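## Task

Carry the tray from the staging bench onto the work bench so that it sits entirely on the bench top with nothing hanging past an edge, and its bottles are still upright inside it. Place the tray's sample tube (orange dot on the cap) in the middle hole of one adapter in the centrifuge rotor, and the water blank (white dot) in the middle hole of the adapter directly across from it. Every tube must be pushed fully down and every rotor bucket must hang vertically. A tube touching the floor, or any robot toppling or ending up leaning, means failure. One or both robots may do the work. At the end the grippers must be open and the robots moved away; anything that stays in place only because a robot holds it does not count.

## Robot and tools

ROBOTS. Two identical Hello Robot Stretch 3 units, r1 and r2. Each has a two-wheel differential base (0.33 m long, 0.34 m wide, passive omni wheel at the rear), a lift that slides up a mast, and one telescoping arm that sticks out to the robot's RIGHT side, ending in a wrist (yaw, pitch, roll) and a two-finger gripper. The arm cannot reach forward; to shift the gripper forward or back, drive the base. Turning in place pivots about the point midway between the drive wheels, 0.05 m behind the front edge; with the arm in and the wrist folded the swept radius is 0.28 m, more if the wrist is unfolded. Never let the two robots press together: a hard press ends the run, and once bases touch even millimetres more of driving is a hard press. Nothing in the state reports robot-to-robot contact; judge it from images, lidar_m and the depth grids. Equal commands give slightly unequal travel (under 1 cm per metre, up to 2.5 cm), which matters if both robots carry one load.

FRAMES. Base frame: origin on the floor between the drive wheels, x forward, y left, z up. hand_pose is reported in it, located where the closed fingertips meet; with all wrist joints at zero its x axis points up, y back along the arm toward the mast, z toward the robot's rear. Odometry frame is the base frame at the start of the scene. Each robot reports in its own frames only.

TOOL execute_actions. Argument "actions": a list with zero or one action. An action is an object keyed by "r1" and/or "r2"; under each, optional "base", "joints", "contact_limits". "base" holds exactly one relative command: {"translate_m": d}, a straight drive of d metres from the current spot, forward positive, range -1 to 1; or {"rotate_rad": d}, an in-place turn of d radians, counter-clockwise (left) positive, range -3.2 to 3.2. No sideways motion. "joints" gives absolute targets by name (not offsets): lift_m 0 to 1.1 (arm height); arm_m 0 to 0.52 (extension); wrist_yaw_rad -1.345 to 4.42 (0 along the arm, positive toward the front, 3.0 folded over the base); wrist_pitch_rad -1.57 to 0.451 (0 level, negative tips fingers down); wrist_roll_rad -2.911 to 2.911 (0 fingers side by side, level); gripper_m -0.089 to 0.179 (bigger is wider; actual fingertip gap is smaller by about 0.007 nearly shut and 0.025 wide open, zero below 0.007); head_pan_rad -3.953 to 1.73 (0 forward, positive left, -1.57 along the arm); head_tilt_rad -1.53 to 0.419 (negative down). "contact_limits" accepts only arm_m, an effort percentage 1 to 100 at which the arm halts with contact_stop. All commanded motions start at once; one action lasts at most 15 s. Anything omitted may still be driving toward an earlier target. Bad keys or values reject the whole call. Argument "cameras": list from r1_head_camera, r1_nav_camera, r1_wrist_camera, r2_head_camera, r2_nav_camera, r2_wrist_camera, "all"; omitted or null gives all, [] gives none. If a result reports a stop, later calls in the same reply are skipped. Example: {"r1": {"base": {"translate_m": 0.3}}, "r2": {"base": {"translate_m": 0.3}, "joints": {"head_pan_rad": -0.8}}}.

OTHER TOOLS. wait {seconds 0 to 10}: lets time pass, returns state and images. zoom_image {camera, region [x0,y0,x1,y1] pixels, at most 504x504, origin top-left}: closer look at the latest full image. finished_scene {scene}: ends that scene permanently and reports success.

RESULTS. base_status and joint_status tell how each motion ended: done (base done only means wheels turned the full amount, slip included), off_target (stopped short, may still push), contact_stop, time_out, torque_fault (after the last three the old target is dropped). on_its_own covers uncommanded things; "held at" is a held target, not a position. motor_effort is percent of maximum, signed toward higher values, peak in brackets; readings are biased and noisy. Positive wheel effort pushes forward. base_odometry counts wheel turns; turned_by_wheels and turned_by_imu give rotation since the last result; base_tilt in degrees (forward, right positive, a few degrees of fixed bias). lidar_m: 12 ranges in metres, 30-degree sectors starting straight ahead going counter-clockwise (4th left, 7th behind, 10th right), plane 0.17 m high, sees legs not tabletops, blind to clear objects, "-" means nothing. wrist_depth_mm (45 to 1000) and head_depth_mm (280 to 4000, sideways image) are 7x7 median depth grids. Camera calibrations are given per camera; wrist camera pose error grows with arm extension.

GRIPPING. Close to below the object's width to hold; open at least 0.02 above the touching value to release. Readings do not confirm a grasp; check images. Overly hard squeezes get reduced by a stall guard, so objects may slip.

SAFETY. Arm and lift halt and go slack on firm contact; a slack lift can sag under load. Base, wrist and head never halt on contact; wrists overloaded for seconds go limp for 10 s. Fold or unfold the wrist only with lift_m 0.32 to 0.95, wrist_pitch_rad -0.4, roll near 0; folded, lift can drop to 0.25. Yaw below -0.4 needs pitch -0.5 or lower. Pushing with the gripper above about 0.45 m, pushing again after a contact stop, driving while hooked on something fixed, or snagging furniture (especially reversing) can tip a robot; reverse the last move in small steps, free the gripper, lower lift_m to about 0.2. Base is fast (0.30 m/s, 1.9 rad/s) only with lift_m under 0.30, arm_m under 0.03, wrist_yaw_rad above 2.54; otherwise 0.10 m/s and 0.63 rad/s. Avoid dropping, slamming or shoving things; loose objects may occasionally get nudged.

Each tool is called after ">>>" as a command line: name --argument value for each argument, lists and objects as JSON in quotes; but a table of rows of numbers goes row by row, as --pt "numbers of a row", without its own name.

## Session

>>> execute_actions --actions '[]'

Scene clock: 0.00 s.
r1.base_odometry: x=+0.000 y=+0.000 heading=+0.000 (m, m, rad; r1's odometry frame)
r1.turned_by_wheels: +0.000 (rad since the last result)
r1.turned_by_imu: +0.000 (rad since the last result)
r1.base_tilt: forward=-0.7 right=-0.3 (deg)
r1.lidar_m: 1.48 2.99 1.74 2.88 1.60 0.86 0.71 0.70 0.78 1.24 3.09 2.42
r1.head_depth_mm: 1935 2851 - - - 1830 2406 / 1938 2889 - - - 1771 2315 / 1959 2943 - - - 1609 2250 / 1971 2982 - - - 1888 2130 / 1997 3037 - - - 3251 2130 / 2022 3094 - - - 3471 2313 / 2025 3114 3963 3938 3924 3402 2286
r1.base_status: not commanded
r1.joint_positions: lift_m=+0.552 arm_m=-0.001 wrist_yaw_rad=+2.892 wrist_pitch_rad=-0.480 wrist_roll_rad=+0.008 gripper_m=+0.037 head_pan_rad=+0.001 head_tilt_rad=-0.014
r1.joint_status: not commanded
r1.motor_effort: left_wheel=+0 right_wheel=-1 lift_m=+23 arm_m=-1 wrist_yaw_rad=-1 wrist_pitch_rad=+6 wrist_roll_rad=+0 gripper_m=+0 head_pan_rad=+0 head_tilt_rad=+1 (%)
r1.hand_pose: x=+0.0323 y=+0.0655 z=+0.5513 quat_wxyz=(+0.253, +0.705, +0.080, +0.658) (m; r1's base frame)
r1.wrist_depth_mm: - - - - - - - / - - - - - - - / - - - - - - - / - - - - - - - / 987 - 991 924 942 931 925 / 855 786 - 806 - 764 765 / 719 722 689 709 667 679 673
r2.base_odometry: x=+0.000 y=+0.000 heading=+0.000 (m, m, rad; r2's odometry frame)
r2.turned_by_wheels: +0.000 (rad since the last result)
r2.turned_by_imu: +0.000 (rad since the last result)
r2.base_tilt: forward=+0.7 right=-0.8 (deg)
r2.lidar_m: 1.36 4.33 1.53 1.10 1.06 1.09 1.48 3.85 1.41 1.24 2.97 1.38
r2.head_depth_mm: 1946 2883 - - - 1575 2149 / 1935 2864 - - - 1612 2262 / 1915 2795 - - - 1645 2485 / 1922 2775 - - - 1975 2510 / 1899 2589 - - - 2676 2446 / 1874 2546 - - 2806 2796 2440 / 1882 2530 - - - 3708 2604
r2.base_status: not commanded
r2.joint_positions: lift_m=+0.397 arm_m=-0.001 wrist_yaw_rad=+3.003 wrist_pitch_rad=-0.458 wrist_roll_rad=+0.019 gripper_m=+0.037 head_pan_rad=+0.000 head_tilt_rad=-0.001
r2.joint_status: not commanded
r2.motor_effort: left_wheel=-1 right_wheel=+0 lift_m=+35 arm_m=+1 wrist_yaw_rad=+1 wrist_pitch_rad=+6 wrist_roll_rad=+0 gripper_m=-1 head_pan_rad=+0 head_tilt_rad=+1 (%)
r2.hand_pose: x=+0.0089 y=+0.0731 z=+0.4003 quat_wxyz=(+0.209, +0.704, +0.111, +0.669) (m; r2's base frame)
r2.wrist_depth_mm: 811 - - - - - - / 848 - - - - - - / 897 979 - - - - - / 865 858 850 857 852 847 853 / 723 714 - 720 715 720 708 / 616 619 - 616 627 611 601 / 537 542 - 561 535 531 537
pictures: r1_head_camera (sideways: a quarter turn clockwise sets it upright), r1_nav_camera (sideways: a quarter turn counterclockwise sets it upright), r1_wrist_camera, r2_head_camera (sideways: a quarter turn clockwise sets it upright), r2_nav_camera (sideways: a quarter turn counterclockwise sets it upright), r2_wrist_camera
Images, in order (width x height): r1_head_camera 896x504, r1_nav_camera 672x504, r1_wrist_camera 644x364, r2_head_camera 896x504, r2_nav_camera 672x504, r2_wrist_camera 644x364.

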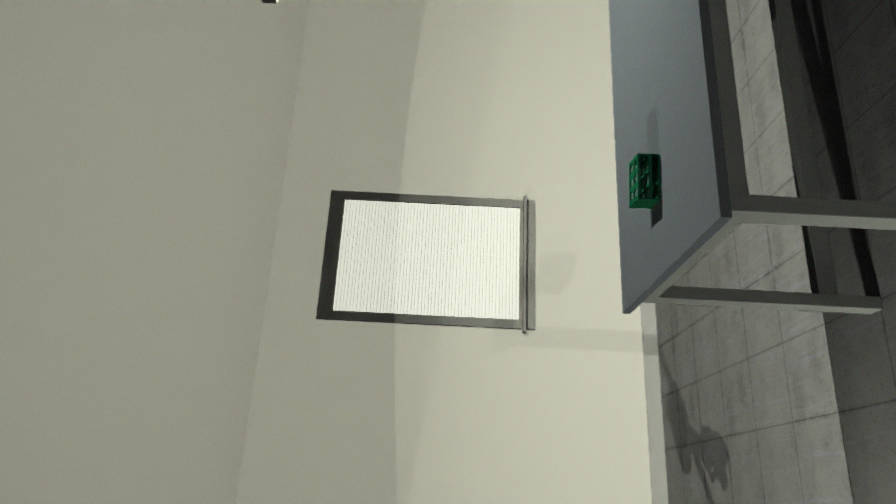

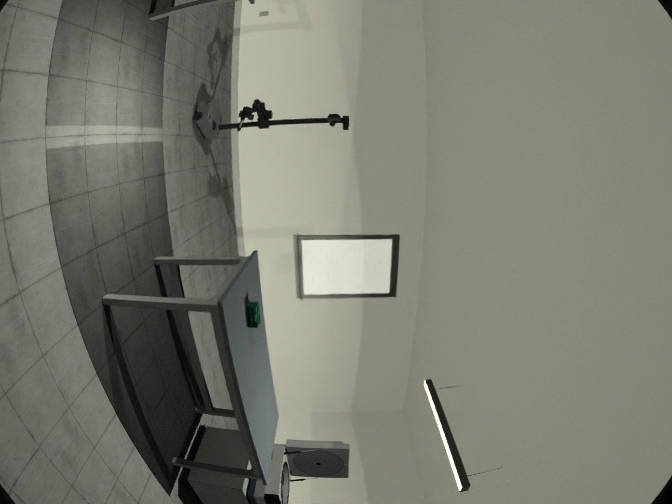

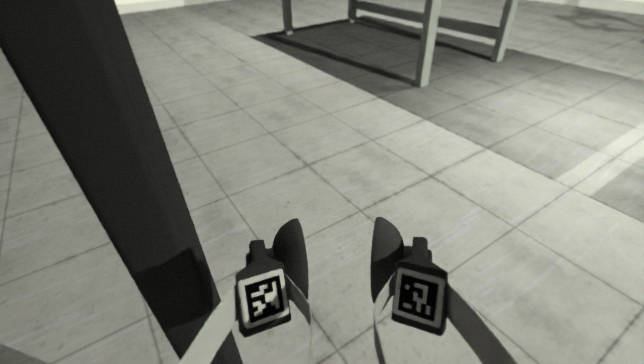

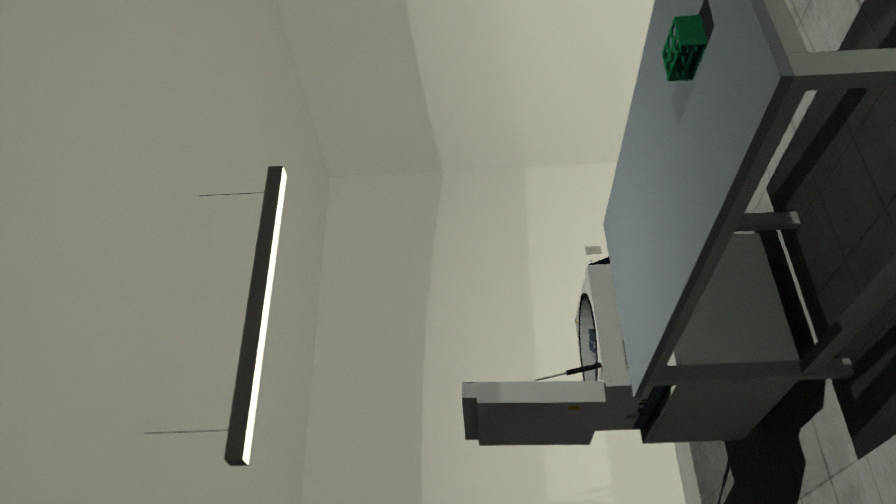

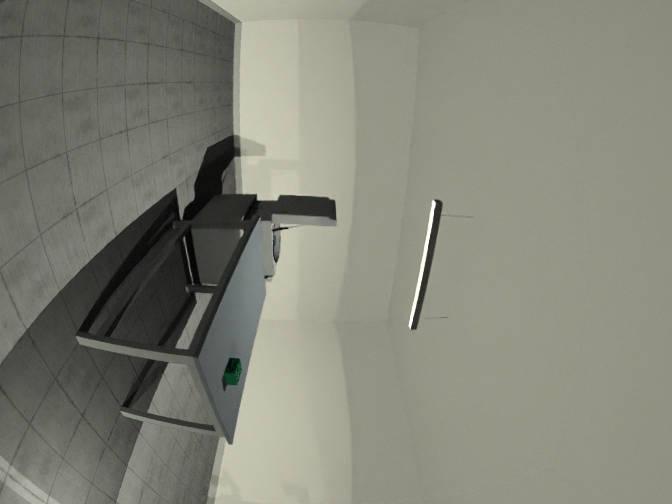

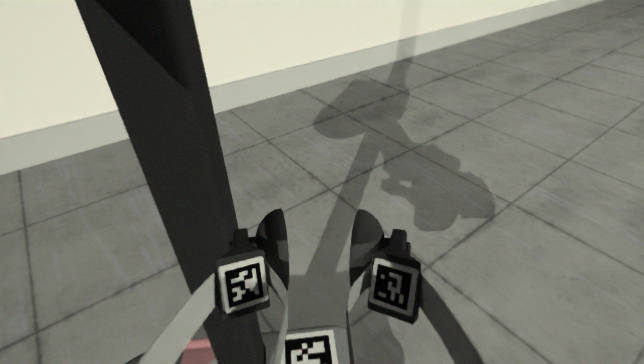

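>>> execute_actions --actions '[{"r1":{"joints":{"head_pan_rad":1.7,"head_tilt_rad":-0.4}},"r2":{"joints":{"head_pan_rad":-1.8,"head_tilt_rad":-0.3}}}]' --cameras '["r1_head_camera","r1_nav_camera","r2_nav_camera"]'

>>> execute_actions --actions '[{"r1":{"joints":{"head_pan_rad":-2.6,"head_tilt_rad":-0.4}},"r2":{"joints":{"head_pan_rad":-3.6,"head_tilt_rad":-0.3}}}]' --cameras '["r1_nav_camera","r2_nav_camera"]'

Scene clock: 2.90 s.
r1.base_odometry: x=+0.000 y=+0.000 heading=+0.000 (m, m, rad; r1's odometry frame)
r1.turned_by_wheels: +0.000 (rad since the last result)
r1.turned_by_imu: +0.000 (rad since the last result)
r1.base_tilt: forward=-0.8 right=-0.3 (deg)
r1.lidar_m: 1.48 3.00 1.74 2.88 1.61 0.85 0.71 0.70 0.78 1.24 3.09 2.43
r1.head_depth_mm: - - - 3761 2490 1850 1488 / - - - 3409 2452 1837 1473 / - - - 3645 2444 1830 1469 / - - - 3581 2412 1818 1457 / - - - 3535 2385 1812 1445 / - - - 3517 2356 1797 1437 / 3962 - - 3403 2361 1778 1469
r1.base_status: not commanded
r1.joint_positions: lift_m=+0.552 arm_m=-0.001 wrist_yaw_rad=+2.892 wrist_pitch_rad=-0.480 wrist_roll_rad=+0.008 gripper_m=+0.037 head_pan_rad=+1.693 head_tilt_rad=-0.395
r1.joint_status: all done
r1.motor_effort: left_wheel=+0(0) right_wheel=-1(1) lift_m=+23(23) arm_m=+0(0) wrist_yaw_rad=+0(0) wrist_pitch_rad=+6(6) wrist_roll_rad=+0(1) gripper_m=+0(0) head_pan_rad=+5(57) head_tilt_rad=-1(18) (%)
r1.hand_pose: x=+0.0323 y=+0.0655 z=+0.5513 quat_wxyz=(+0.253, +0.705, +0.080, +0.658) (m; r1's base frame)
r1.wrist_depth_mm: - - - - - - - / - - - - - - - / - - - - - - - / - - - - - - - / 991 - 913 952 966 885 893 / 846 797 - 795 - 765 766 / 716 705 689 709 678 682 659
r2.base_odometry: x=+0.000 y=+0.000 heading=+0.000 (m, m, rad; r2's odometry frame)
r2.turned_by_wheels: +0.000 (rad since the last result)
r2.turned_by_imu: +0.000 (rad since the last result)
r2.base_tilt: forward=+0.7 right=-0.8 (deg)
r2.lidar_m: 1.36 4.35 1.53 1.10 1.06 1.09 1.48 3.83 1.41 1.24 2.97 1.37
r2.head_depth_mm: - - - 2443 2709 2079 1616 / - - - 2027 2908 2005 1631 / - - - 1841 2745 2003 1633 / - - - 1892 2481 2110 1581 / - - - 1995 1360 1413 1502 / 3880 - - - 2549 2159 1655 / 3623 3739 3929 - 1818 1972 1670
r2.base_status: not commanded
r2.joint_positions: lift_m=+0.397 arm_m=-0.001 wrist_yaw_rad=+3.003 wrist_pitch_rad=-0.458 wrist_roll_rad=+0.019 gripper_m=+0.037 head_pan_rad=-1.793 head_tilt_rad=-0.296
r2.joint_status: all done
r2.motor_effort: left_wheel=-1(2) right_wheel=+0(0) lift_m=+35(35) arm_m=+1(1) wrist_yaw_rad=+1(0) wrist_pitch_rad=+6(6) wrist_roll_rad=+0(0) gripper_m=+0(0) head_pan_rad=-4(53) head_tilt_rad=-1(17) (%)
r2.hand_pose: x=+0.0089 y=+0.0731 z=+0.4003 quat_wxyz=(+0.209, +0.704, +0.111, +0.669) (m; r2's base frame)
r2.wrist_depth_mm: 791 - - - - - - / 844 - - - - - - / 899 957 - - - - - / 850 847 849 840 843 838 850 / 707 716 - 722 734 706 719 / 623 610 - 613 633 606 618 / 542 544 - 567 536 535 530
pictures: r1_head_camera (sideways: a quarter turn clockwise sets it upright), r1_nav_camera (sideways: a quarter turn counterclockwise sets it upright), r2_nav_camera (sideways: a quarter turn counterclockwise sets it upright)
camera_calibration (this result's frames):
r1_head_camera: T_world_to_cam=[[0.0862858, -0.361631, -0.92832, 1.23245], [-0.992413, -0.113116, -0.0481784, 0.0701347], [-0.087585, 0.925434, -0.368647, 0.441649], [0, 0, 0, 1]] pos_world=[0.00194122, 0.0449093, 1.3103]
r1_nav_camera: T_world_to_cam=[[-0.0327856, 0.378695, 0.924941, -1.16372], [0.988881, 0.146599, -0.0249695, 0.0784707], [-0.145051, 0.913837, -0.379291, 0.455259], [0, 0, 0, 1]] pos_world=[-0.0497155, 0.0131581, 1.251]
r2_nav_camera: T_world_to_cam=[[-0.0358352, -0.256072, 0.965993, -1.21834], [-0.982778, 0.184374, 0.0124172, 0.0412608], [-0.181284, -0.948912, -0.258268, 0.297168], [0, 0, 0, 1]] pos_world=[0.0507626, -0.0376027, 1.25314]
Images, in order (width x height): r1_head_camera 896x504, r1_nav_camera 672x504, r2_nav_camera 672x504.

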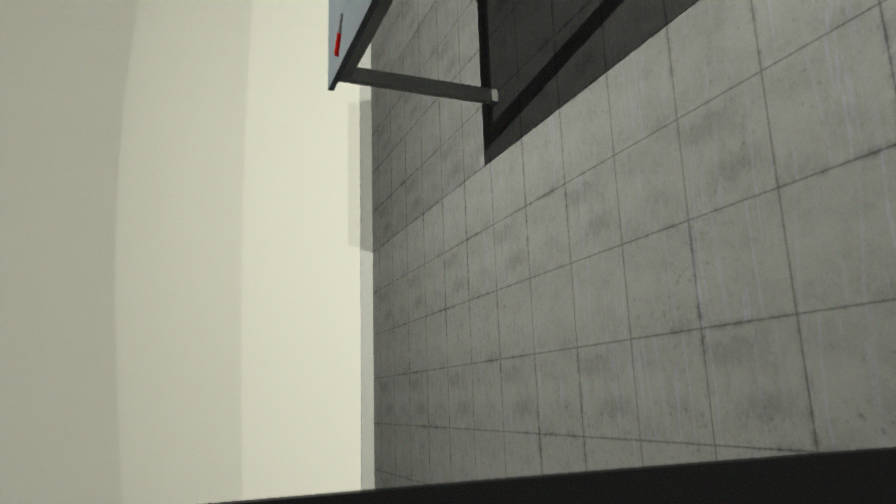

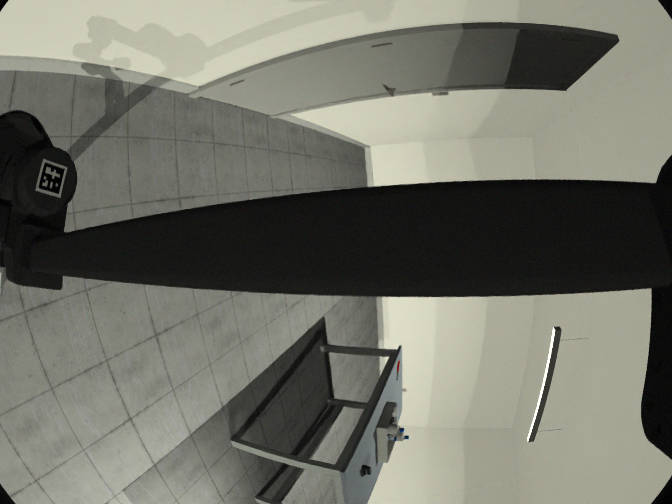

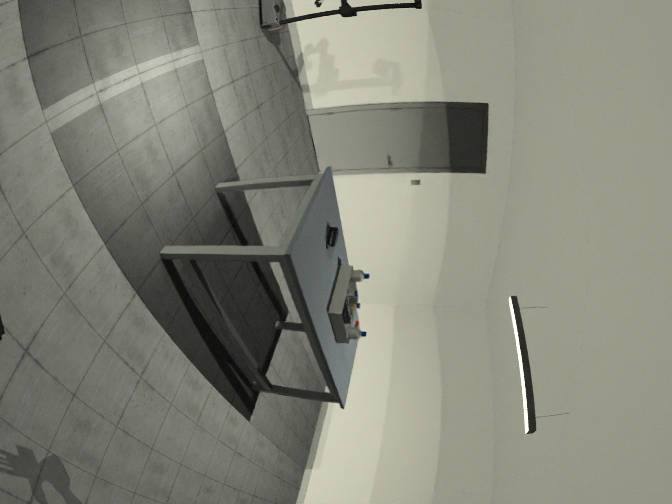

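Scene clock: 5.53 s.
r1.base_odometry: x=+0.000 y=+0.000 heading=+0.000 (m, m, rad; r1's odometry frame)
r1.turned_by_wheels: +0.000 (rad since the last result)
r1.turned_by_imu: +0.000 (rad since the last result)
r1.base_tilt: forward=-0.8 right=-0.3 (deg)
r1.lidar_m: 1.48 2.99 1.75 2.89 1.60 0.85 0.71 0.70 0.78 1.24 3.07 2.44
r1.head_depth_mm: 557 591 630 673 726 786 855 / 568 604 642 690 744 806 880 / 578 615 659 706 764 829 905 / 592 629 672 723 783 852 936 / 603 644 689 742 804 880 969 / 615 659 706 762 831 908 1003 / 629 673 724 784 851 935 1038
r1.base_status: not commanded
r1.joint_positions: lift_m=+0.552 arm_m=-0.001 wrist_yaw_rad=+2.892 wrist_pitch_rad=-0.480 wrist_roll_rad=+0.008 gripper_m=+0.037 head_pan_rad=-2.593 head_tilt_rad=-0.395
r1.joint_status: all done
r1.motor_effort: left_wheel=-1(0) right_wheel=+0(1) lift_m=+24(24) arm_m=-1(2) wrist_yaw_rad=+0(1) wrist_pitch_rad=+6(6) wrist_roll_rad=+1(0) gripper_m=+0(0) head_pan_rad=-5(57) head_tilt_rad=-2(3) (%)
r1.hand_pose: x=+0.0323 y=+0.0655 z=+0.5513 quat_wxyz=(+0.253, +0.705, +0.080, +0.658) (m; r1's base frame)
r1.wrist_depth_mm: - - - - - - - / - - - - - - - / - - - - - - - / - - - - - - - / 980 - 938 925 973 887 906 / 838 824 - 790 - 800 778 / 732 699 673 691 691 671 670
r2.base_odometry: x=+0.000 y=+0.000 heading=+0.000 (m, m, rad; r2's odometry frame)
r2.turned_by_wheels: +0.000 (rad since the last result)
r2.turned_by_imu: +0.000 (rad since the last result)
r2.base_tilt: forward=+0.6 right=-0.8 (deg)
r2.lidar_m: 1.36 4.34 1.53 1.10 1.06 1.09 1.48 3.84 1.41 1.24 2.98 1.37
r2.head_depth_mm: 915 950 995 1037 1087 1137 1196 / 959 999 1051 1097 1150 1202 1279 / 1005 1052 1106 1160 1214 1295 1359 / 1059 1108 1168 1230 1297 1375 1462 / 1122 1175 1246 1310 1389 1483 1539 / 1189 1253 1321 1414 1496 1597 1630 / 1264 1344 1420 1511 1616 1740 1653
r2.base_status: not commanded
r2.joint_positions: lift_m=+0.397 arm_m=-0.001 wrist_yaw_rad=+3.003 wrist_pitch_rad=-0.458 wrist_roll_rad=+0.019 gripper_m=+0.037 head_pan_rad=-3.593 head_tilt_rad=-0.296
r2.joint_status: all done
r2.motor_effort: left_wheel=-1(1) right_wheel=+0(0) lift_m=+35(35) arm_m=+1(1) wrist_yaw_rad=+0(1) wrist_pitch_rad=+6(6) wrist_roll_rad=+0(0) gripper_m=+0(0) head_pan_rad=-4(53) head_tilt_rad=-2(2) (%)
r2.hand_pose: x=+0.0089 y=+0.0731 z=+0.4003 quat_wxyz=(+0.209, +0.704, +0.111, +0.669) (m; r2's base frame)
r2.wrist_depth_mm: 815 - - - - - - / 847 - - - - - - / 891 971 - - - - - / 870 871 860 853 849 861 842 / 716 715 - 702 725 705 704 / 616 617 - 608 638 619 611 / 544 549 - 565 542 531 533
pictures: r1_nav_camera (sideways: a quarter turn counterclockwise sets it upright), r2_nav_camera (sideways: a quarter turn counterclockwise sets it upright)
camera_calibration (this result's frames):
r1_nav_camera: T_world_to_cam=[[-0.331304, -0.186724, 0.924863, -1.1618], [-0.542843, 0.839463, -0.0249747, 0.0878209], [-0.771725, -0.51033, -0.379479, 0.459326], [0, 0, 0, 1]] pos_world=[0.0172393, -0.0562495, 1.251]
r2_nav_camera: T_world_to_cam=[[-0.241306, 0.0931163, 0.965971, -1.21705], [0.402849, 0.915182, 0.0124141, 0.0328125], [-0.882884, 0.392136, -0.258351, 0.301555], [0, 0, 0, 1]] pos_world=[-0.0406633, -0.0349525, 1.25314]
Images, in order (width x height): r1_nav_camera 672x504, r2_nav_camera 672x504.

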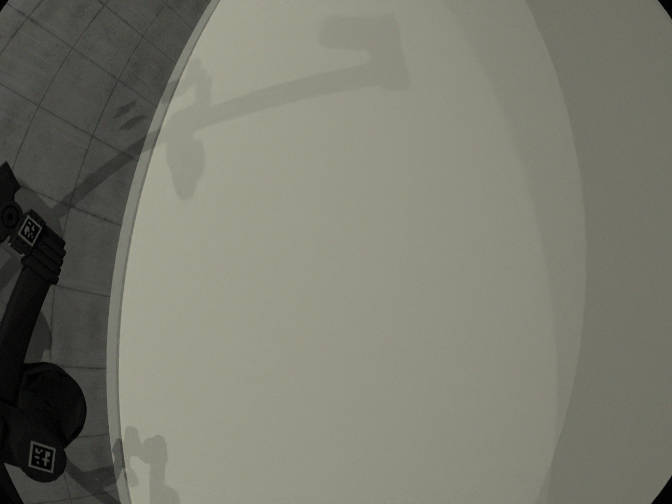

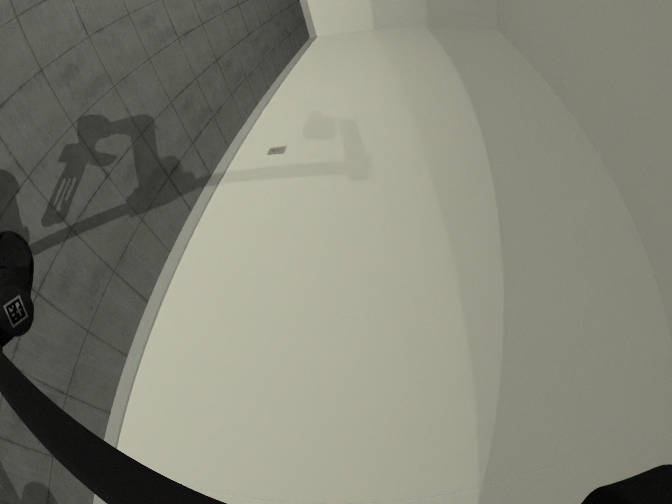

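>>> execute_actions --actions '[{"r1":{"joints":{"head_pan_rad":0.9,"head_tilt_rad":-0.4}},"r2":{"joints":{"head_pan_rad":-1.75,"head_tilt_rad":-0.4}}}]' --cameras '["r1_head_camera","r1_nav_camera","r2_head_camera"]'

Scene clock: 10.30 s.
r1.base_odometry: x=+0.000 y=+0.000 heading=+0.000 (m, m, rad; r1's odometry frame)
r1.turned_by_wheels: +0.000 (rad since the last result)
r1.turned_by_imu: +0.000 (rad since the last result)
r1.base_tilt: forward=-0.7 right=-0.3 (deg)
r1.lidar_m: 1.48 3.01 1.74 2.88 1.60 0.86 0.70 0.70 0.78 1.24 3.09 2.43
r1.head_depth_mm: 3633 3839 - 3722 2494 1872 1489 / 3808 - - 3655 2462 1835 1473 / - - - 3635 2430 1827 1466 / - - - 3334 2404 1805 1460 / - - - 2914 2283 1804 1443 / - - 2417 2896 2337 1783 1444 / - - 2301 3168 2322 1780 1422
r1.base_status: not commanded
r1.joint_positions: lift_m=+0.552 arm_m=-0.001 wrist_yaw_rad=+2.892 wrist_pitch_rad=-0.480 wrist_roll_rad=+0.008 gripper_m=+0.037 head_pan_rad=+0.893 head_tilt_rad=-0.395
r1.joint_status: all done
r1.motor_effort: left_wheel=-1(0) right_wheel=+0(0) lift_m=+24(24) arm_m=+0(0) wrist_yaw_rad=-1(0) wrist_pitch_rad=+6(6) wrist_roll_rad=+0(0) gripper_m=+1(1) head_pan_rad=+5(56) head_tilt_rad=-2(2) (%)
r1.hand_pose: x=+0.0323 y=+0.0655 z=+0.5513 quat_wxyz=(+0.253, +0.705, +0.080, +0.658) (m; r1's base frame)
r1.wrist_depth_mm: - - - - - - - / - - - - - - - / - - - - - - - / - - - - - - - / 995 - 959 914 944 876 879 / 808 828 - 776 - 761 746 / 711 714 691 703 676 692 686
r2.base_odometry: x=+0.000 y=+0.000 heading=+0.000 (m, m, rad; r2's odometry frame)
r2.turned_by_wheels: +0.000 (rad since the last result)
r2.turned_by_imu: +0.000 (rad since the last result)
r2.base_tilt: forward=+0.7 right=-0.8 (deg)
r2.lidar_m: 1.36 4.35 1.52 1.10 1.06 1.09 1.48 3.84 1.40 1.24 2.97 1.38
r2.head_depth_mm: - - - 3265 2308 1822 1477 / - - - 2895 2396 1832 1476 / - - - 1729 2429 1782 1488 / - - - 1509 2473 1734 1486 / - - - 1515 2150 1733 1499 / 3850 - - 1644 2482 1851 1504 / 3580 3654 3896 1811 2277 1856 1504
r2.base_status: not commanded
r2.joint_positions: lift_m=+0.397 arm_m=-0.001 wrist_yaw_rad=+3.003 wrist_pitch_rad=-0.458 wrist_roll_rad=+0.019 gripper_m=+0.037 head_pan_rad=-1.757 head_tilt_rad=-0.395
r2.joint_status: all done
r2.motor_effort: left_wheel=-1(1) right_wheel=+0(0) lift_m=+35(35) arm_m=+1(1) wrist_yaw_rad=-1(0) wrist_pitch_rad=+6(6) wrist_roll_rad=+0(0) gripper_m=+1(1) head_pan_rad=+5(52) head_tilt_rad=-1(11) (%)
r2.hand_pose: x=+0.0089 y=+0.0731 z=+0.4003 quat_wxyz=(+0.209, +0.704, +0.111, +0.669) (m; r2's base frame)
r2.wrist_depth_mm: 806 - - - - - - / 850 - - - - - - / 893 971 - - - - - / 862 846 857 845 859 847 853 / 718 710 - 710 720 706 711 / 610 621 - 610 628 607 610 / 540 544 - 566 534 540 538
pictures: r1_head_camera (sideways: a quarter turn clockwise sets it upright), r1_nav_camera (sideways: a quarter turn counterclockwise sets it upright), r2_head_camera (sideways: a quarter turn clockwise sets it upright)
camera_calibration (this result's frames):
r1_head_camera: T_world_to_cam=[[-0.19942, -0.313996, -0.928245, 1.2341], [-0.772573, 0.633095, -0.0481801, 0.0687959], [0.602796, 0.707529, -0.368836, 0.437684], [0, 0, 0, 1]] pos_world=[0.0354195, 0.0342733, 1.31029]
r1_nav_camera: T_world_to_cam=[[0.248935, 0.287506, 0.924863, -1.16533], [0.794122, -0.607245, -0.0249747, 0.0796654], [0.554438, 0.740672, -0.379479, 0.451236], [0, 0, 0, 1]] pos_world=[-0.0233546, 0.0491988, 1.251]
r2_head_camera: T_world_to_cam=[[0.0941991, 0.344812, -0.933933, 1.22828], [0.976168, -0.216213, 0.0186321, -0.0282589], [-0.195504, -0.913431, -0.356962, 0.418634], [0, 0, 0, 1]] pos_world=[-0.00627272, -0.0472429, 1.2971]
Images, in order (width x height): r1_head_camera 896x504, r1_nav_camera 672x504, r2_head_camera 896x504.

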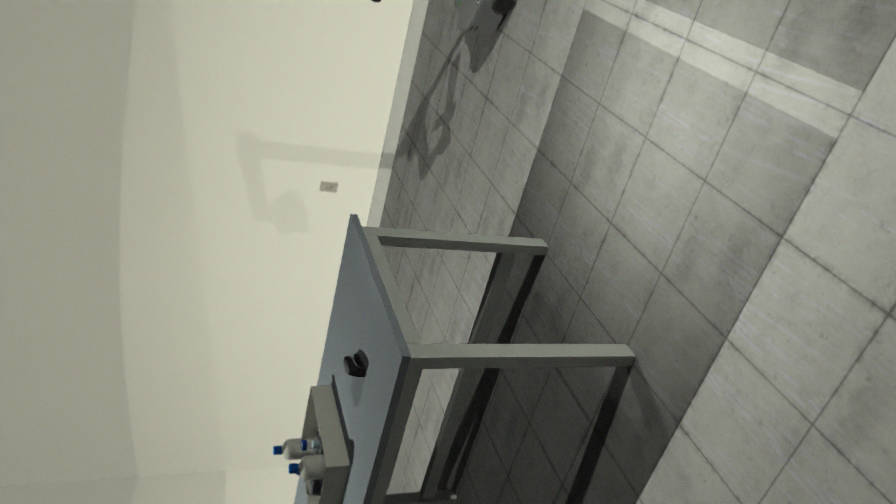

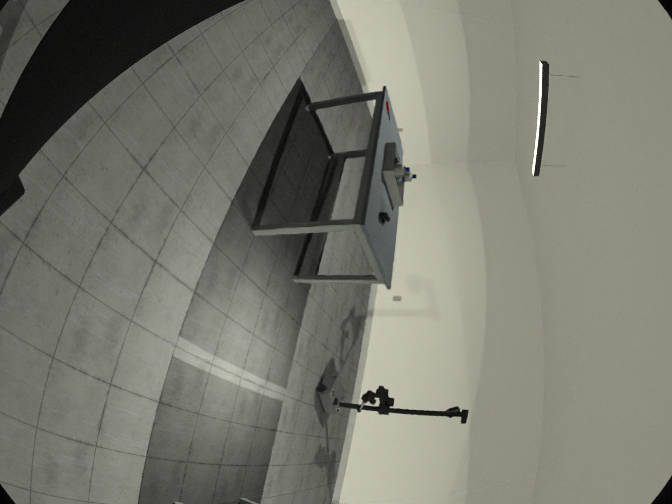

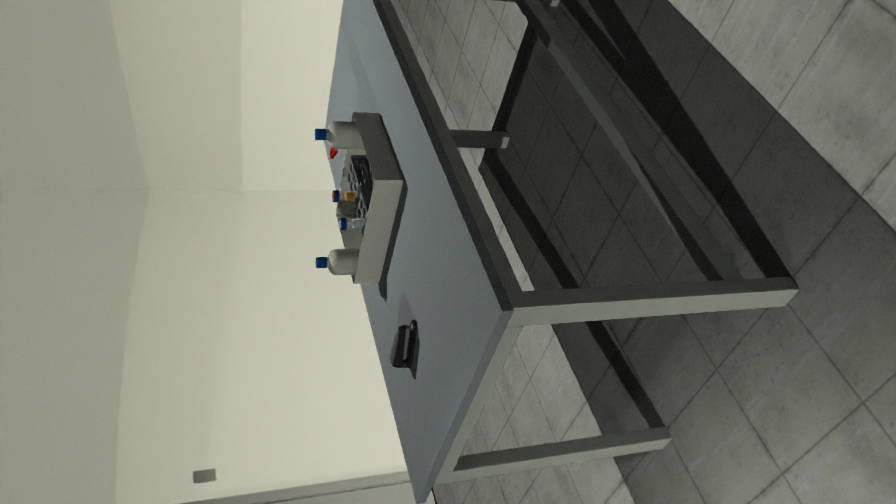

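>>> execute_actions --actions '[{"r1":{"base":{"rotate_rad":1.438},"joints":{"head_pan_rad":-1.2,"head_tilt_rad":-0.7,"lift_m":0.27}},"r2":{"base":{"rotate_rad":-2.225},"joints":{"head_pan_rad":-1.57,"head_tilt_rad":-0.7,"lift_m":0.27}}}]' --cameras '[]'

>>> execute_actions --actions '[{"r1":{"base":{"translate_m":1}},"r2":{"base":{"translate_m":1}}}]' --cameras '["r1_nav_camera","r2_nav_camera"]'

>>> execute_actions --actions '[{"r1":{"base":{"translate_m":1}},"r2":{"base":{"translate_m":0.69}}}]' --cameras '[]'

>>> execute_actions --actions '[{"r1":{"base":{"translate_m":0.16}},"r2":{"base":{"rotate_rad":2.77}}}]' --cameras '[]'

>>> execute_actions --actions '[{"r1":{"base":{"rotate_rad":0.48},"joints":{"head_pan_rad":-1.57}}}]' --cameras '["r1_head_camera","r2_head_camera"]'

Scene clock: 19.87 s.
r1.base_odometry: x=+0.000 y=+0.000 heading=+1.438 (m, m, rad; r1's odometry frame)
r1.turned_by_wheels: +1.438 (rad since the last result)
r1.turned_by_imu: +1.441 (rad since the last result)
r1.base_tilt: forward=-0.7 right=-0.3 (deg)
r1.lidar_m: 2.88 2.20 0.95 0.72 0.71 0.74 1.06 3.44 2.46 1.48 2.90 1.74
r1.head_depth_mm: 3742 1703 2482 2000 1714 1438 1231 / 3711 3700 2578 2130 1698 1420 1223 / 3678 3911 2774 2101 1696 1416 1215 / 3661 3849 2739 2084 1675 1409 1210 / 3631 3705 2736 2076 1670 1406 1205 / 3536 3424 2677 2049 1656 1389 1197 / 3529 3808 2660 2036 1645 1386 1195
r1.base_status: done
r1.joint_positions: lift_m=+0.270 arm_m=-0.001 wrist_yaw_rad=+2.892 wrist_pitch_rad=-0.481 wrist_roll_rad=+0.008 gripper_m=+0.037 head_pan_rad=-1.193 head_tilt_rad=-0.692
r1.joint_status: all done
r1.motor_effort: left_wheel=-2(6) right_wheel=+1(5) lift_m=+21(24) arm_m=-2(1) wrist_yaw_rad=-1(0) wrist_pitch_rad=+6(7) wrist_roll_rad=+1(0) gripper_m=+1(1) head_pan_rad=-5(56) head_tilt_rad=-3(19) (%)
r1.hand_pose: x=+0.0322 y=+0.0654 z=+0.2690 quat_wxyz=(+0.253, +0.705, +0.080, +0.658) (m; r1's base frame)
r1.wrist_depth_mm: - 635 730 910 - - - / - 679 781 948 - - - / 579 740 798 824 795 790 771 / 636 - 667 676 639 634 642 / 555 - 547 533 553 531 522 / 478 485 - 462 - 448 444 / - - - - 390 402 397
r2.base_odometry: x=+0.000 y=+0.000 heading=-2.225 (m, m, rad; r2's odometry frame)
r2.turned_by_wheels: -2.225 (rad since the last result)
r2.turned_by_imu: -2.233 (rad since the last result)
r2.base_tilt: forward=+0.7 right=-0.9 (deg)
r2.lidar_m: 1.64 1.24 2.97 1.87 1.88 2.49 1.78 1.15 1.06 1.07 1.32 2.68
r2.head_depth_mm: 874 961 1070 1207 1381 1401 1216 / 898 990 1100 1253 1446 1412 1216 / 921 1024 1149 1303 1501 1410 1220 / 953 1057 1194 1358 1556 1421 1219 / 979 1089 1234 1414 1610 1422 1226 / 1008 1136 1283 1472 1641 1414 1229 / 1043 1169 1338 1548 1690 1417 1226
r2.base_status: done
r2.joint_positions: lift_m=+0.271 arm_m=-0.001 wrist_yaw_rad=+3.003 wrist_pitch_rad=-0.459 wrist_roll_rad=+0.019 gripper_m=+0.037 head_pan_rad=-1.577 head_tilt_rad=-0.692
r2.joint_status: all done
r2.motor_effort: left_wheel=+1(11) right_wheel=-3(9) lift_m=+19(30) arm_m=+1(1) wrist_yaw_rad=+0(1) wrist_pitch_rad=+6(6) wrist_roll_rad=+0(0) gripper_m=+1(0) head_pan_rad=+5(26) head_tilt_rad=-3(17) (%)
r2.hand_pose: x=+0.0089 y=+0.0730 z=+0.2742 quat_wxyz=(+0.209, +0.704, +0.111, +0.669) (m; r2's base frame)
r2.wrist_depth_mm: - - - - - - - / - - - - - - - / 816 800 812 810 816 802 816 / 650 662 658 658 650 646 650 / 542 544 - 551 544 547 543 / 477 - - - 475 466 468 / - - - - 408 406 407
pictures: none
No camera images: the call's "cameras" was empty. Leave "cameras" out to get every camera's image.

Scene clock: 24.90 s.
r1.base_odometry: x=+0.133 y=+0.991 heading=+1.438 (m, m, rad; r1's odometry frame)
r1.turned_by_wheels: +0.000 (rad since the last result)
r1.turned_by_imu: +0.006 (rad since the last result)
r1.base_tilt: forward=-0.7 right=-0.2 (deg)
r1.lidar_m: 1.87 3.68 1.52 1.18 1.17 1.22 1.75 3.11 1.77 3.73 0.91 1.63
r1.head_depth_mm: 3272 3635 2844 2133 1709 1439 1234 / 3267 3566 2800 2123 1708 1422 1223 / 3236 3566 2774 2106 1687 1417 1220 / 3215 3575 2718 2080 1689 1402 1214 / 3194 3538 2613 2075 1667 1399 1214 / 3104 2116 2263 1936 1617 1393 1204 / 3126 3348 1078 1108 1609 1387 1194
r1.base_status: done
r1.joint_positions: lift_m=+0.270 arm_m=-0.001 wrist_yaw_rad=+2.892 wrist_pitch_rad=-0.481 wrist_roll_rad=+0.008 gripper_m=+0.037 head_pan_rad=-1.193 head_tilt_rad=-0.692
r1.joint_status: not commanded
r1.motor_effort: left_wheel=-2(4) right_wheel=+0(5) lift_m=+21(21) arm_m=+0(2) wrist_yaw_rad=+1(0) wrist_pitch_rad=+7(7) wrist_roll_rad=+0(0) gripper_m=+1(1) head_pan_rad=-5(5) head_tilt_rad=-3(3) (%)
r1.hand_pose: x=+0.0322 y=+0.0653 z=+0.2690 quat_wxyz=(+0.253, +0.705, +0.081, +0.658) (m; r1's base frame)
r1.wrist_depth_mm: - - - - - - - / - - - - - - - / 847 834 841 790 815 801 776 / 682 - 667 657 655 633 638 / 565 - 549 549 566 532 523 / 476 481 - 471 - 454 455 / - - - - 395 403 389
r2.base_odometry: x=-0.608 y=-0.794 heading=-2.225 (m, m, rad; r2's odometry frame)
r2.turned_by_wheels: +0.000 (rad since the last result)
r2.turned_by_imu: +0.002 (rad since the last result)
r2.base_tilt: forward=+0.8 right=-0.9 (deg)
r2.lidar_m: 1.01 0.66 0.61 0.61 4.13 1.98 2.40 1.56 1.42 1.44 1.79 3.31
r2.head_depth_mm: 1183 1309 1455 1645 1674 1419 1224 / 1215 1346 1508 1706 1668 1415 1216 / 1255 1383 1554 1772 1680 1419 1224 / 1297 1439 1623 1837 1690 1426 1227 / 1337 1493 1680 1879 1682 1421 1232 / 1377 1547 1746 1944 1690 1425 1221 / 1422 1590 1827 2021 1682 1422 1226
r2.base_status: done
r2.joint_positions: lift_m=+0.271 arm_m=-0.001 wrist_yaw_rad=+3.003 wrist_pitch_rad=-0.459 wrist_roll_rad=+0.019 gripper_m=+0.037 head_pan_rad=-1.577 head_tilt_rad=-0.692
r2.joint_status: not commanded
r2.motor_effort: left_wheel=+1(11) right_wheel=-3(8) lift_m=+19(19) arm_m=+1(1) wrist_yaw_rad=+0(0) wrist_pitch_rad=+6(6) wrist_roll_rad=+0(0) gripper_m=+0(1) head_pan_rad=+4(5) head_tilt_rad=-3(3) (%)
r2.hand_pose: x=+0.0089 y=+0.0730 z=+0.2742 quat_wxyz=(+0.209, +0.704, +0.111, +0.669) (m; r2's base frame)
r2.wrist_depth_mm: - - - - - - - / - - - 953 649 620 581 / 828 814 815 774 799 771 767 / 660 650 652 654 654 651 646 / 546 543 - 550 553 541 540 / 480 - - - 477 462 465 / - - - - 410 406 409
pictures: r1_nav_camera (sideways: a quarter turn counterclockwise sets it upright), r2_nav_camera (sideways: a quarter turn counterclockwise sets it upright)
camera_calibration (this result's frames):
r1_nav_camera: T_world_to_cam=[[0.221168, -0.59416, 0.773343, -0.967573], [-0.922741, -0.384151, -0.0312489, 0.0982958], [0.315647, -0.706684, -0.633218, 0.782836], [0, 0, 0, 1]] pos_world=[0.0575977, 0.0160856, 1.24704]
r2_nav_camera: T_world_to_cam=[[0.0178253, -0.610155, 0.792082, -0.991792], [-0.999465, -0.0325884, -0.00261102, 0.0609303], [0.0274058, -0.791612, -0.61041, 0.754117], [0, 0, 0, 1]] pos_world=[0.0579095, -0.00619293, 1.24606]
Images, in order (width x height): r1_nav_camera 672x504, r2_nav_camera 672x504.

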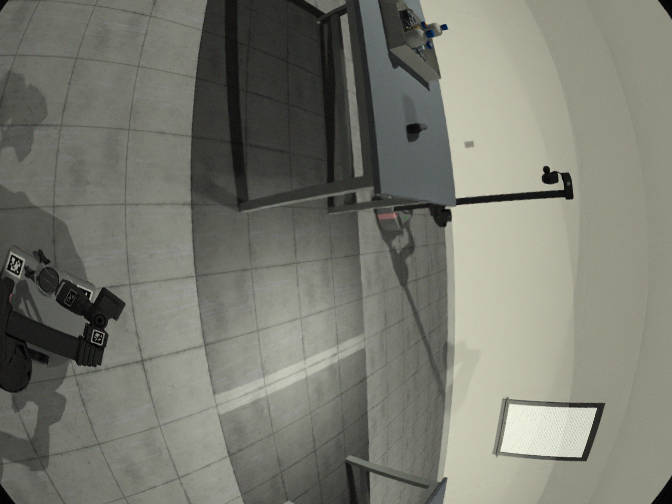

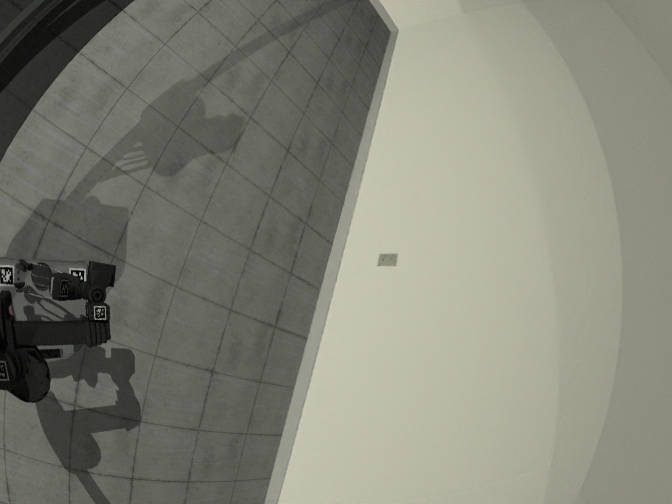

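Scene clock: 29.93 s.
r1.base_odometry: x=+0.265 y=+1.982 heading=+1.438 (m, m, rad; r1's odometry frame)
r1.turned_by_wheels: +0.000 (rad since the last result)
r1.turned_by_imu: +0.006 (rad since the last result)
r1.base_tilt: forward=-0.6 right=-0.2 (deg)
r1.lidar_m: 0.87 2.84 2.13 1.61 1.60 1.67 2.45 2.47 0.78 1.12 1.09 1.16
r1.head_depth_mm: 2885 3189 1145 867 697 1401 1230 / 2837 3201 1137 861 692 1388 1224 / 2821 3177 1123 826 687 1381 1220 / 2799 3128 1027 711 683 1380 1213 / 2707 3006 1018 825 678 1362 1207 / 2782 3123 913 816 674 1329 1201 / 2782 3062 1036 784 671 1326 1196
r1.base_status: done
r1.joint_positions: lift_m=+0.270 arm_m=-0.001 wrist_yaw_rad=+2.892 wrist_pitch_rad=-0.481 wrist_roll_rad=+0.008 gripper_m=+0.037 head_pan_rad=-1.193 head_tilt_rad=-0.692
r1.joint_status: not commanded
r1.motor_effort: left_wheel=-1(5) right_wheel=+1(7) lift_m=+21(21) arm_m=+0(1) wrist_yaw_rad=+0(0) wrist_pitch_rad=+7(6) wrist_roll_rad=+1(0) gripper_m=+1(1) head_pan_rad=-4(5) head_tilt_rad=-3(2) (%)
r1.hand_pose: x=+0.0322 y=+0.0653 z=+0.2689 quat_wxyz=(+0.253, +0.705, +0.081, +0.658) (m; r1's base frame)
r1.wrist_depth_mm: - - - - - - - / - - - - - - - / 864 857 820 822 821 807 758 / 681 - 682 663 646 629 632 / 557 - 563 553 557 527 518 / 489 488 - 470 - 454 451 / - - - - 387 403 396
r2.base_odometry: x=-1.028 y=-1.341 heading=-2.225 (m, m, rad; r2's odometry frame)
r2.turned_by_wheels: +0.000 (rad since the last result)
r2.turned_by_imu: +0.001 (rad since the last result)
r2.base_tilt: forward=+0.7 right=-0.9 (deg)
r2.lidar_m: 0.58 0.38 0.35 0.35 0.44 2.55 2.83 1.84 1.68 1.69 2.10 2.70
r2.head_depth_mm: 1405 1549 1712 1904 1669 1413 1216 / 1437 1593 1772 1933 1677 1412 1220 / 1487 1650 1839 2003 1676 1415 1221 / 1536 1703 1913 2055 1687 1414 1226 / 1578 1755 1973 2071 1700 1420 1222 / 1631 1817 2062 2081 1699 1422 1229 / 1681 1894 2169 2101 1684 1426 1227
r2.base_status: done
r2.joint_positions: lift_m=+0.271 arm_m=-0.001 wrist_yaw_rad=+3.003 wrist_pitch_rad=-0.459 wrist_roll_rad=+0.019 gripper_m=+0.037 head_pan_rad=-1.577 head_tilt_rad=-0.692
r2.joint_status: not commanded
r2.motor_effort: left_wheel=+1(10) right_wheel=-3(7) lift_m=+19(19) arm_m=+1(1) wrist_yaw_rad=+0(1) wrist_pitch_rad=+6(6) wrist_roll_rad=+0(0) gripper_m=-1(0) head_pan_rad=+5(4) head_tilt_rad=-3(3) (%)
r2.hand_pose: x=+0.0089 y=+0.0730 z=+0.2742 quat_wxyz=(+0.209, +0.704, +0.111, +0.669) (m; r2's base frame)
r2.wrist_depth_mm: - - - - - - - / - - - - - - - / 714 729 496 468 448 812 813 / 646 651 654 620 600 431 400 / 542 543 - 551 549 528 546 / 479 - - - 480 464 464 / - - - - 407 408 409
pictures: none
No camera images: the call's "cameras" was empty. Leave "cameras" out to get every camera's image.

Scene clock: 32.90 s.
r1.base_odometry: x=+0.287 y=+2.141 heading=+1.438 (m, m, rad; r1's odometry frame)
r1.turned_by_wheels: +0.000 (rad since the last result)
r1.turned_by_imu: +0.001 (rad since the last result)
r1.base_tilt: forward=-0.8 right=-0.3 (deg)
r1.lidar_m: 0.70 2.70 2.23 1.70 1.69 1.75 2.56 2.60 0.87 1.04 1.02 1.08
r1.head_depth_mm: 2799 3142 1150 868 696 611 1233 / 2765 3090 1131 659 675 608 1223 / 2744 3113 1123 801 669 603 1223 / 2728 3074 1114 790 665 600 1211 / 2685 2998 885 794 662 584 1206 / 2700 3020 1087 833 673 580 1199 / 2709 2988 1075 825 671 577 1195
r1.base_status: done
r1.joint_positions: lift_m=+0.270 arm_m=-0.001 wrist_yaw_rad=+2.892 wrist_pitch_rad=-0.481 wrist_roll_rad=+0.008 gripper_m=+0.037 head_pan_rad=-1.193 head_tilt_rad=-0.692
r1.joint_status: not commanded
r1.motor_effort: left_wheel=-2(4) right_wheel=+0(5) lift_m=+21(22) arm_m=-1(0) wrist_yaw_rad=+1(1) wrist_pitch_rad=+6(7) wrist_roll_rad=+1(0) gripper_m=+0(0) head_pan_rad=-4(4) head_tilt_rad=-3(3) (%)
r1.hand_pose: x=+0.0322 y=+0.0653 z=+0.2689 quat_wxyz=(+0.253, +0.705, +0.081, +0.658) (m; r1's base frame)
r1.wrist_depth_mm: - - - - - - - / - - - - - - - / 858 841 828 833 776 767 786 / 690 - 662 653 650 635 619 / 568 - 550 538 550 537 522 / 488 492 - 468 - 457 448 / - - - - 395 398 394
r2.base_odometry: x=-1.028 y=-1.341 heading=+0.545 (m, m, rad; r2's odometry frame)
r2.turned_by_wheels: +2.770 (rad since the last result)
r2.turned_by_imu: +2.782 (rad since the last result)
r2.base_tilt: forward=+0.8 right=-0.9 (deg)
r2.lidar_m: 2.54 2.36 1.74 1.68 1.75 2.41 2.70 0.49 0.36 0.35 0.36 0.50
r2.head_depth_mm: 2706 3003 1099 847 687 578 1192 / 2705 2989 1104 849 688 580 1191 / 2679 2934 1106 821 671 580 1198 / 2523 2822 1115 650 667 581 1202 / 2596 2912 1118 803 660 581 1176 / 2614 2927 967 808 667 582 1180 / 2595 2955 1079 812 660 583 1178
r2.base_status: done
r2.joint_positions: lift_m=+0.271 arm_m=-0.001 wrist_yaw_rad=+3.003 wrist_pitch_rad=-0.459 wrist_roll_rad=+0.019 gripper_m=+0.037 head_pan_rad=-1.577 head_tilt_rad=-0.692
r2.joint_status: not commanded
r2.motor_effort: left_wheel=-3(11) right_wheel=+3(13) lift_m=+19(19) arm_m=+1(1) wrist_yaw_rad=+1(0) wrist_pitch_rad=+6(6) wrist_roll_rad=+0(0) gripper_m=+0(0) head_pan_rad=+4(4) head_tilt_rad=-4(4) (%)
r2.hand_pose: x=+0.0089 y=+0.0729 z=+0.2742 quat_wxyz=(+0.209, +0.704, +0.111, +0.669) (m; r2's base frame)
r2.wrist_depth_mm: - - - - - - - / - - - - - - - / 808 806 821 813 806 810 814 / 655 656 648 645 644 648 650 / 544 542 - 556 550 536 537 / 479 - - - 481 468 461 / - - - - 407 408 407
pictures: none
No camera images: the call's "cameras" was empty. Leave "cameras" out to get every camera's image.

Scene clock: 34.47 s.
r1.base_odometry: x=+0.287 y=+2.141 heading=+1.917 (m, m, rad; r1's odometry frame)
r1.turned_by_wheels: +0.480 (rad since the last result)
r1.turned_by_imu: +0.480 (rad since the last result)
r1.base_tilt: forward=-0.8 right=-0.3 (deg)
r1.lidar_m: 2.69 2.31 1.72 1.65 1.72 2.43 2.60 0.87 1.05 1.02 1.07 0.70
r1.head_depth_mm: 2697 3010 1144 643 663 597 1235 / 2708 3040 1136 801 664 593 1226 / 2722 3078 1125 795 667 590 1218 / 2704 3012 900 793 665 599 1208 / 2747 3109 1106 841 680 598 1207 / 2761 3110 1082 832 672 593 1204 / 2780 3128 1072 825 670 592 1196
r1.base_status: done
r1.joint_positions: lift_m=+0.270 arm_m=-0.001 wrist_yaw_rad=+2.892 wrist_pitch_rad=-0.481 wrist_roll_rad=+0.008 gripper_m=+0.037 head_pan_rad=-1.563 head_tilt_rad=-0.692
r1.joint_status: all done
r1.motor_effort: left_wheel=-1(5) right_wheel=+2(5) lift_m=+21(22) arm_m=+0(0) wrist_yaw_rad=-1(0) wrist_pitch_rad=+7(7) wrist_roll_rad=+0(0) gripper_m=+1(1) head_pan_rad=-5(39) head_tilt_rad=-2(4) (%)
r1.hand_pose: x=+0.0322 y=+0.0653 z=+0.2689 quat_wxyz=(+0.253, +0.705, +0.081, +0.658) (m; r1's base frame)
r1.wrist_depth_mm: - - - - - - - / - - - - - - - / 838 851 846 840 808 801 784 / 691 - 677 648 646 627 624 / 558 - 548 542 562 530 518 / 474 487 - 458 - 462 450 / - - - - 395 400 396
r2.base_odometry: x=-1.028 y=-1.341 heading=+0.545 (m, m, rad; r2's odometry frame)
r2.turned_by_wheels: +0.000 (rad since the last result)
r2.turned_by_imu: +0.000 (rad since the last result)
r2.base_tilt: forward=+0.6 right=-0.8 (deg)
r2.lidar_m: 2.54 2.36 1.75 1.68 1.75 2.41 2.71 0.49 0.36 0.35 0.36 0.50
r2.head_depth_mm: 2717 3012 1104 845 687 577 1191 / 2675 2989 1106 850 688 580 1192 / 2651 2953 1108 826 672 580 1199 / 2668 2910 1111 652 667 580 1202 / 2593 2927 1112 807 661 580 1179 / 2611 2948 960 812 667 583 1179 / 2615 2861 1075 813 660 583 1180
r2.base_status: not commanded
r2.joint_positions: lift_m=+0.271 arm_m=-0.001 wrist_yaw_rad=+3.003 wrist_pitch_rad=-0.459 wrist_roll_rad=+0.019 gripper_m=+0.037 head_pan_rad=-1.577 head_tilt_rad=-0.692
r2.joint_status: not commanded
r2.motor_effort: left_wheel=-3(4) right_wheel=+3(2) lift_m=+19(19) arm_m=+1(0) wrist_yaw_rad=+1(1) wrist_pitch_rad=+6(6) wrist_roll_rad=+0(0) gripper_m=+0(0) head_pan_rad=+5(5) head_tilt_rad=-3(3) (%)
r2.hand_pose: x=+0.0089 y=+0.0729 z=+0.2742 quat_wxyz=(+0.209, +0.704, +0.111, +0.669) (m; r2's base frame)
r2.wrist_depth_mm: - - - - - - - / - - - - - - - / 808 806 806 816 799 795 808 / 663 648 653 647 647 648 645 / 551 541 - 553 552 537 545 / 477 - - - 478 467 464 / - - - - 406 407 409
pictures: r1_head_camera (sideways: a quarter turn clockwise sets it upright), r2_head_camera (sideways: a quarter turn clockwise sets it upright)
camera_calibration (this result's frames):
r1_head_camera: T_world_to_cam=[[-0.0465989, 0.624624, -0.779534, 1.03923], [0.998724, 0.0139216, -0.0485465, 0.0584491], [-0.0194709, -0.780802, -0.624476, 0.7741], [0, 0, 0, 1]] pos_world=[0.0051248, -0.0455222, 1.29636]
r2_head_camera: T_world_to_cam=[[0.0322444, 0.61379, -0.788811, 1.03939], [0.999104, -0.0414445, 0.00859168, -0.015322], [-0.0274184, -0.788381, -0.614576, 0.752805], [0, 0, 0, 1]] pos_world=[0.00243456, -0.0451053, 1.28267]
Images, in order (width x height): r1_head_camera 896x504, r2_head_camera 896x504.

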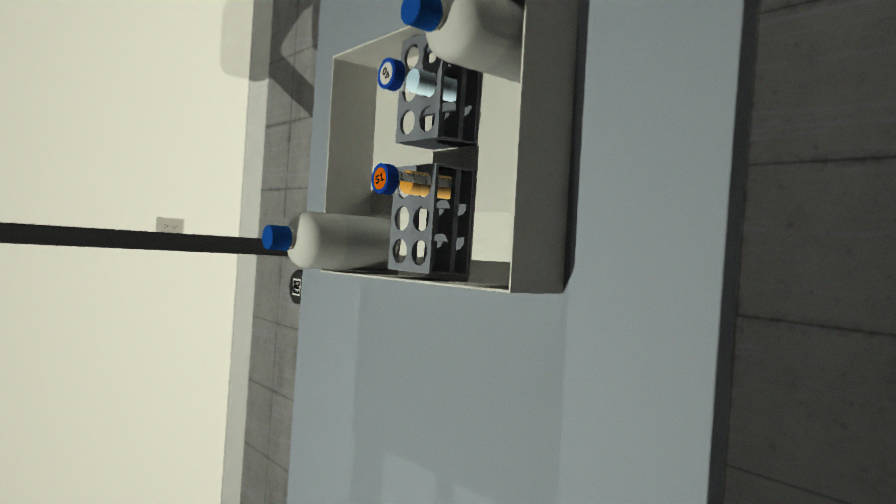

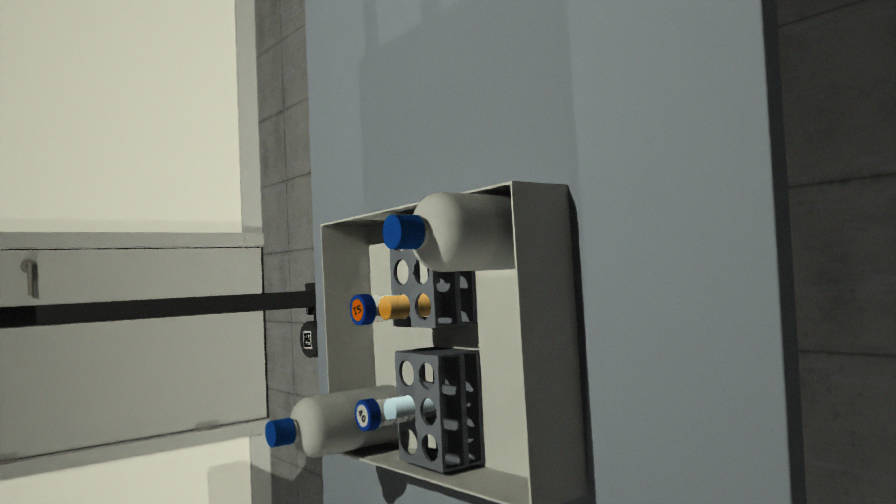

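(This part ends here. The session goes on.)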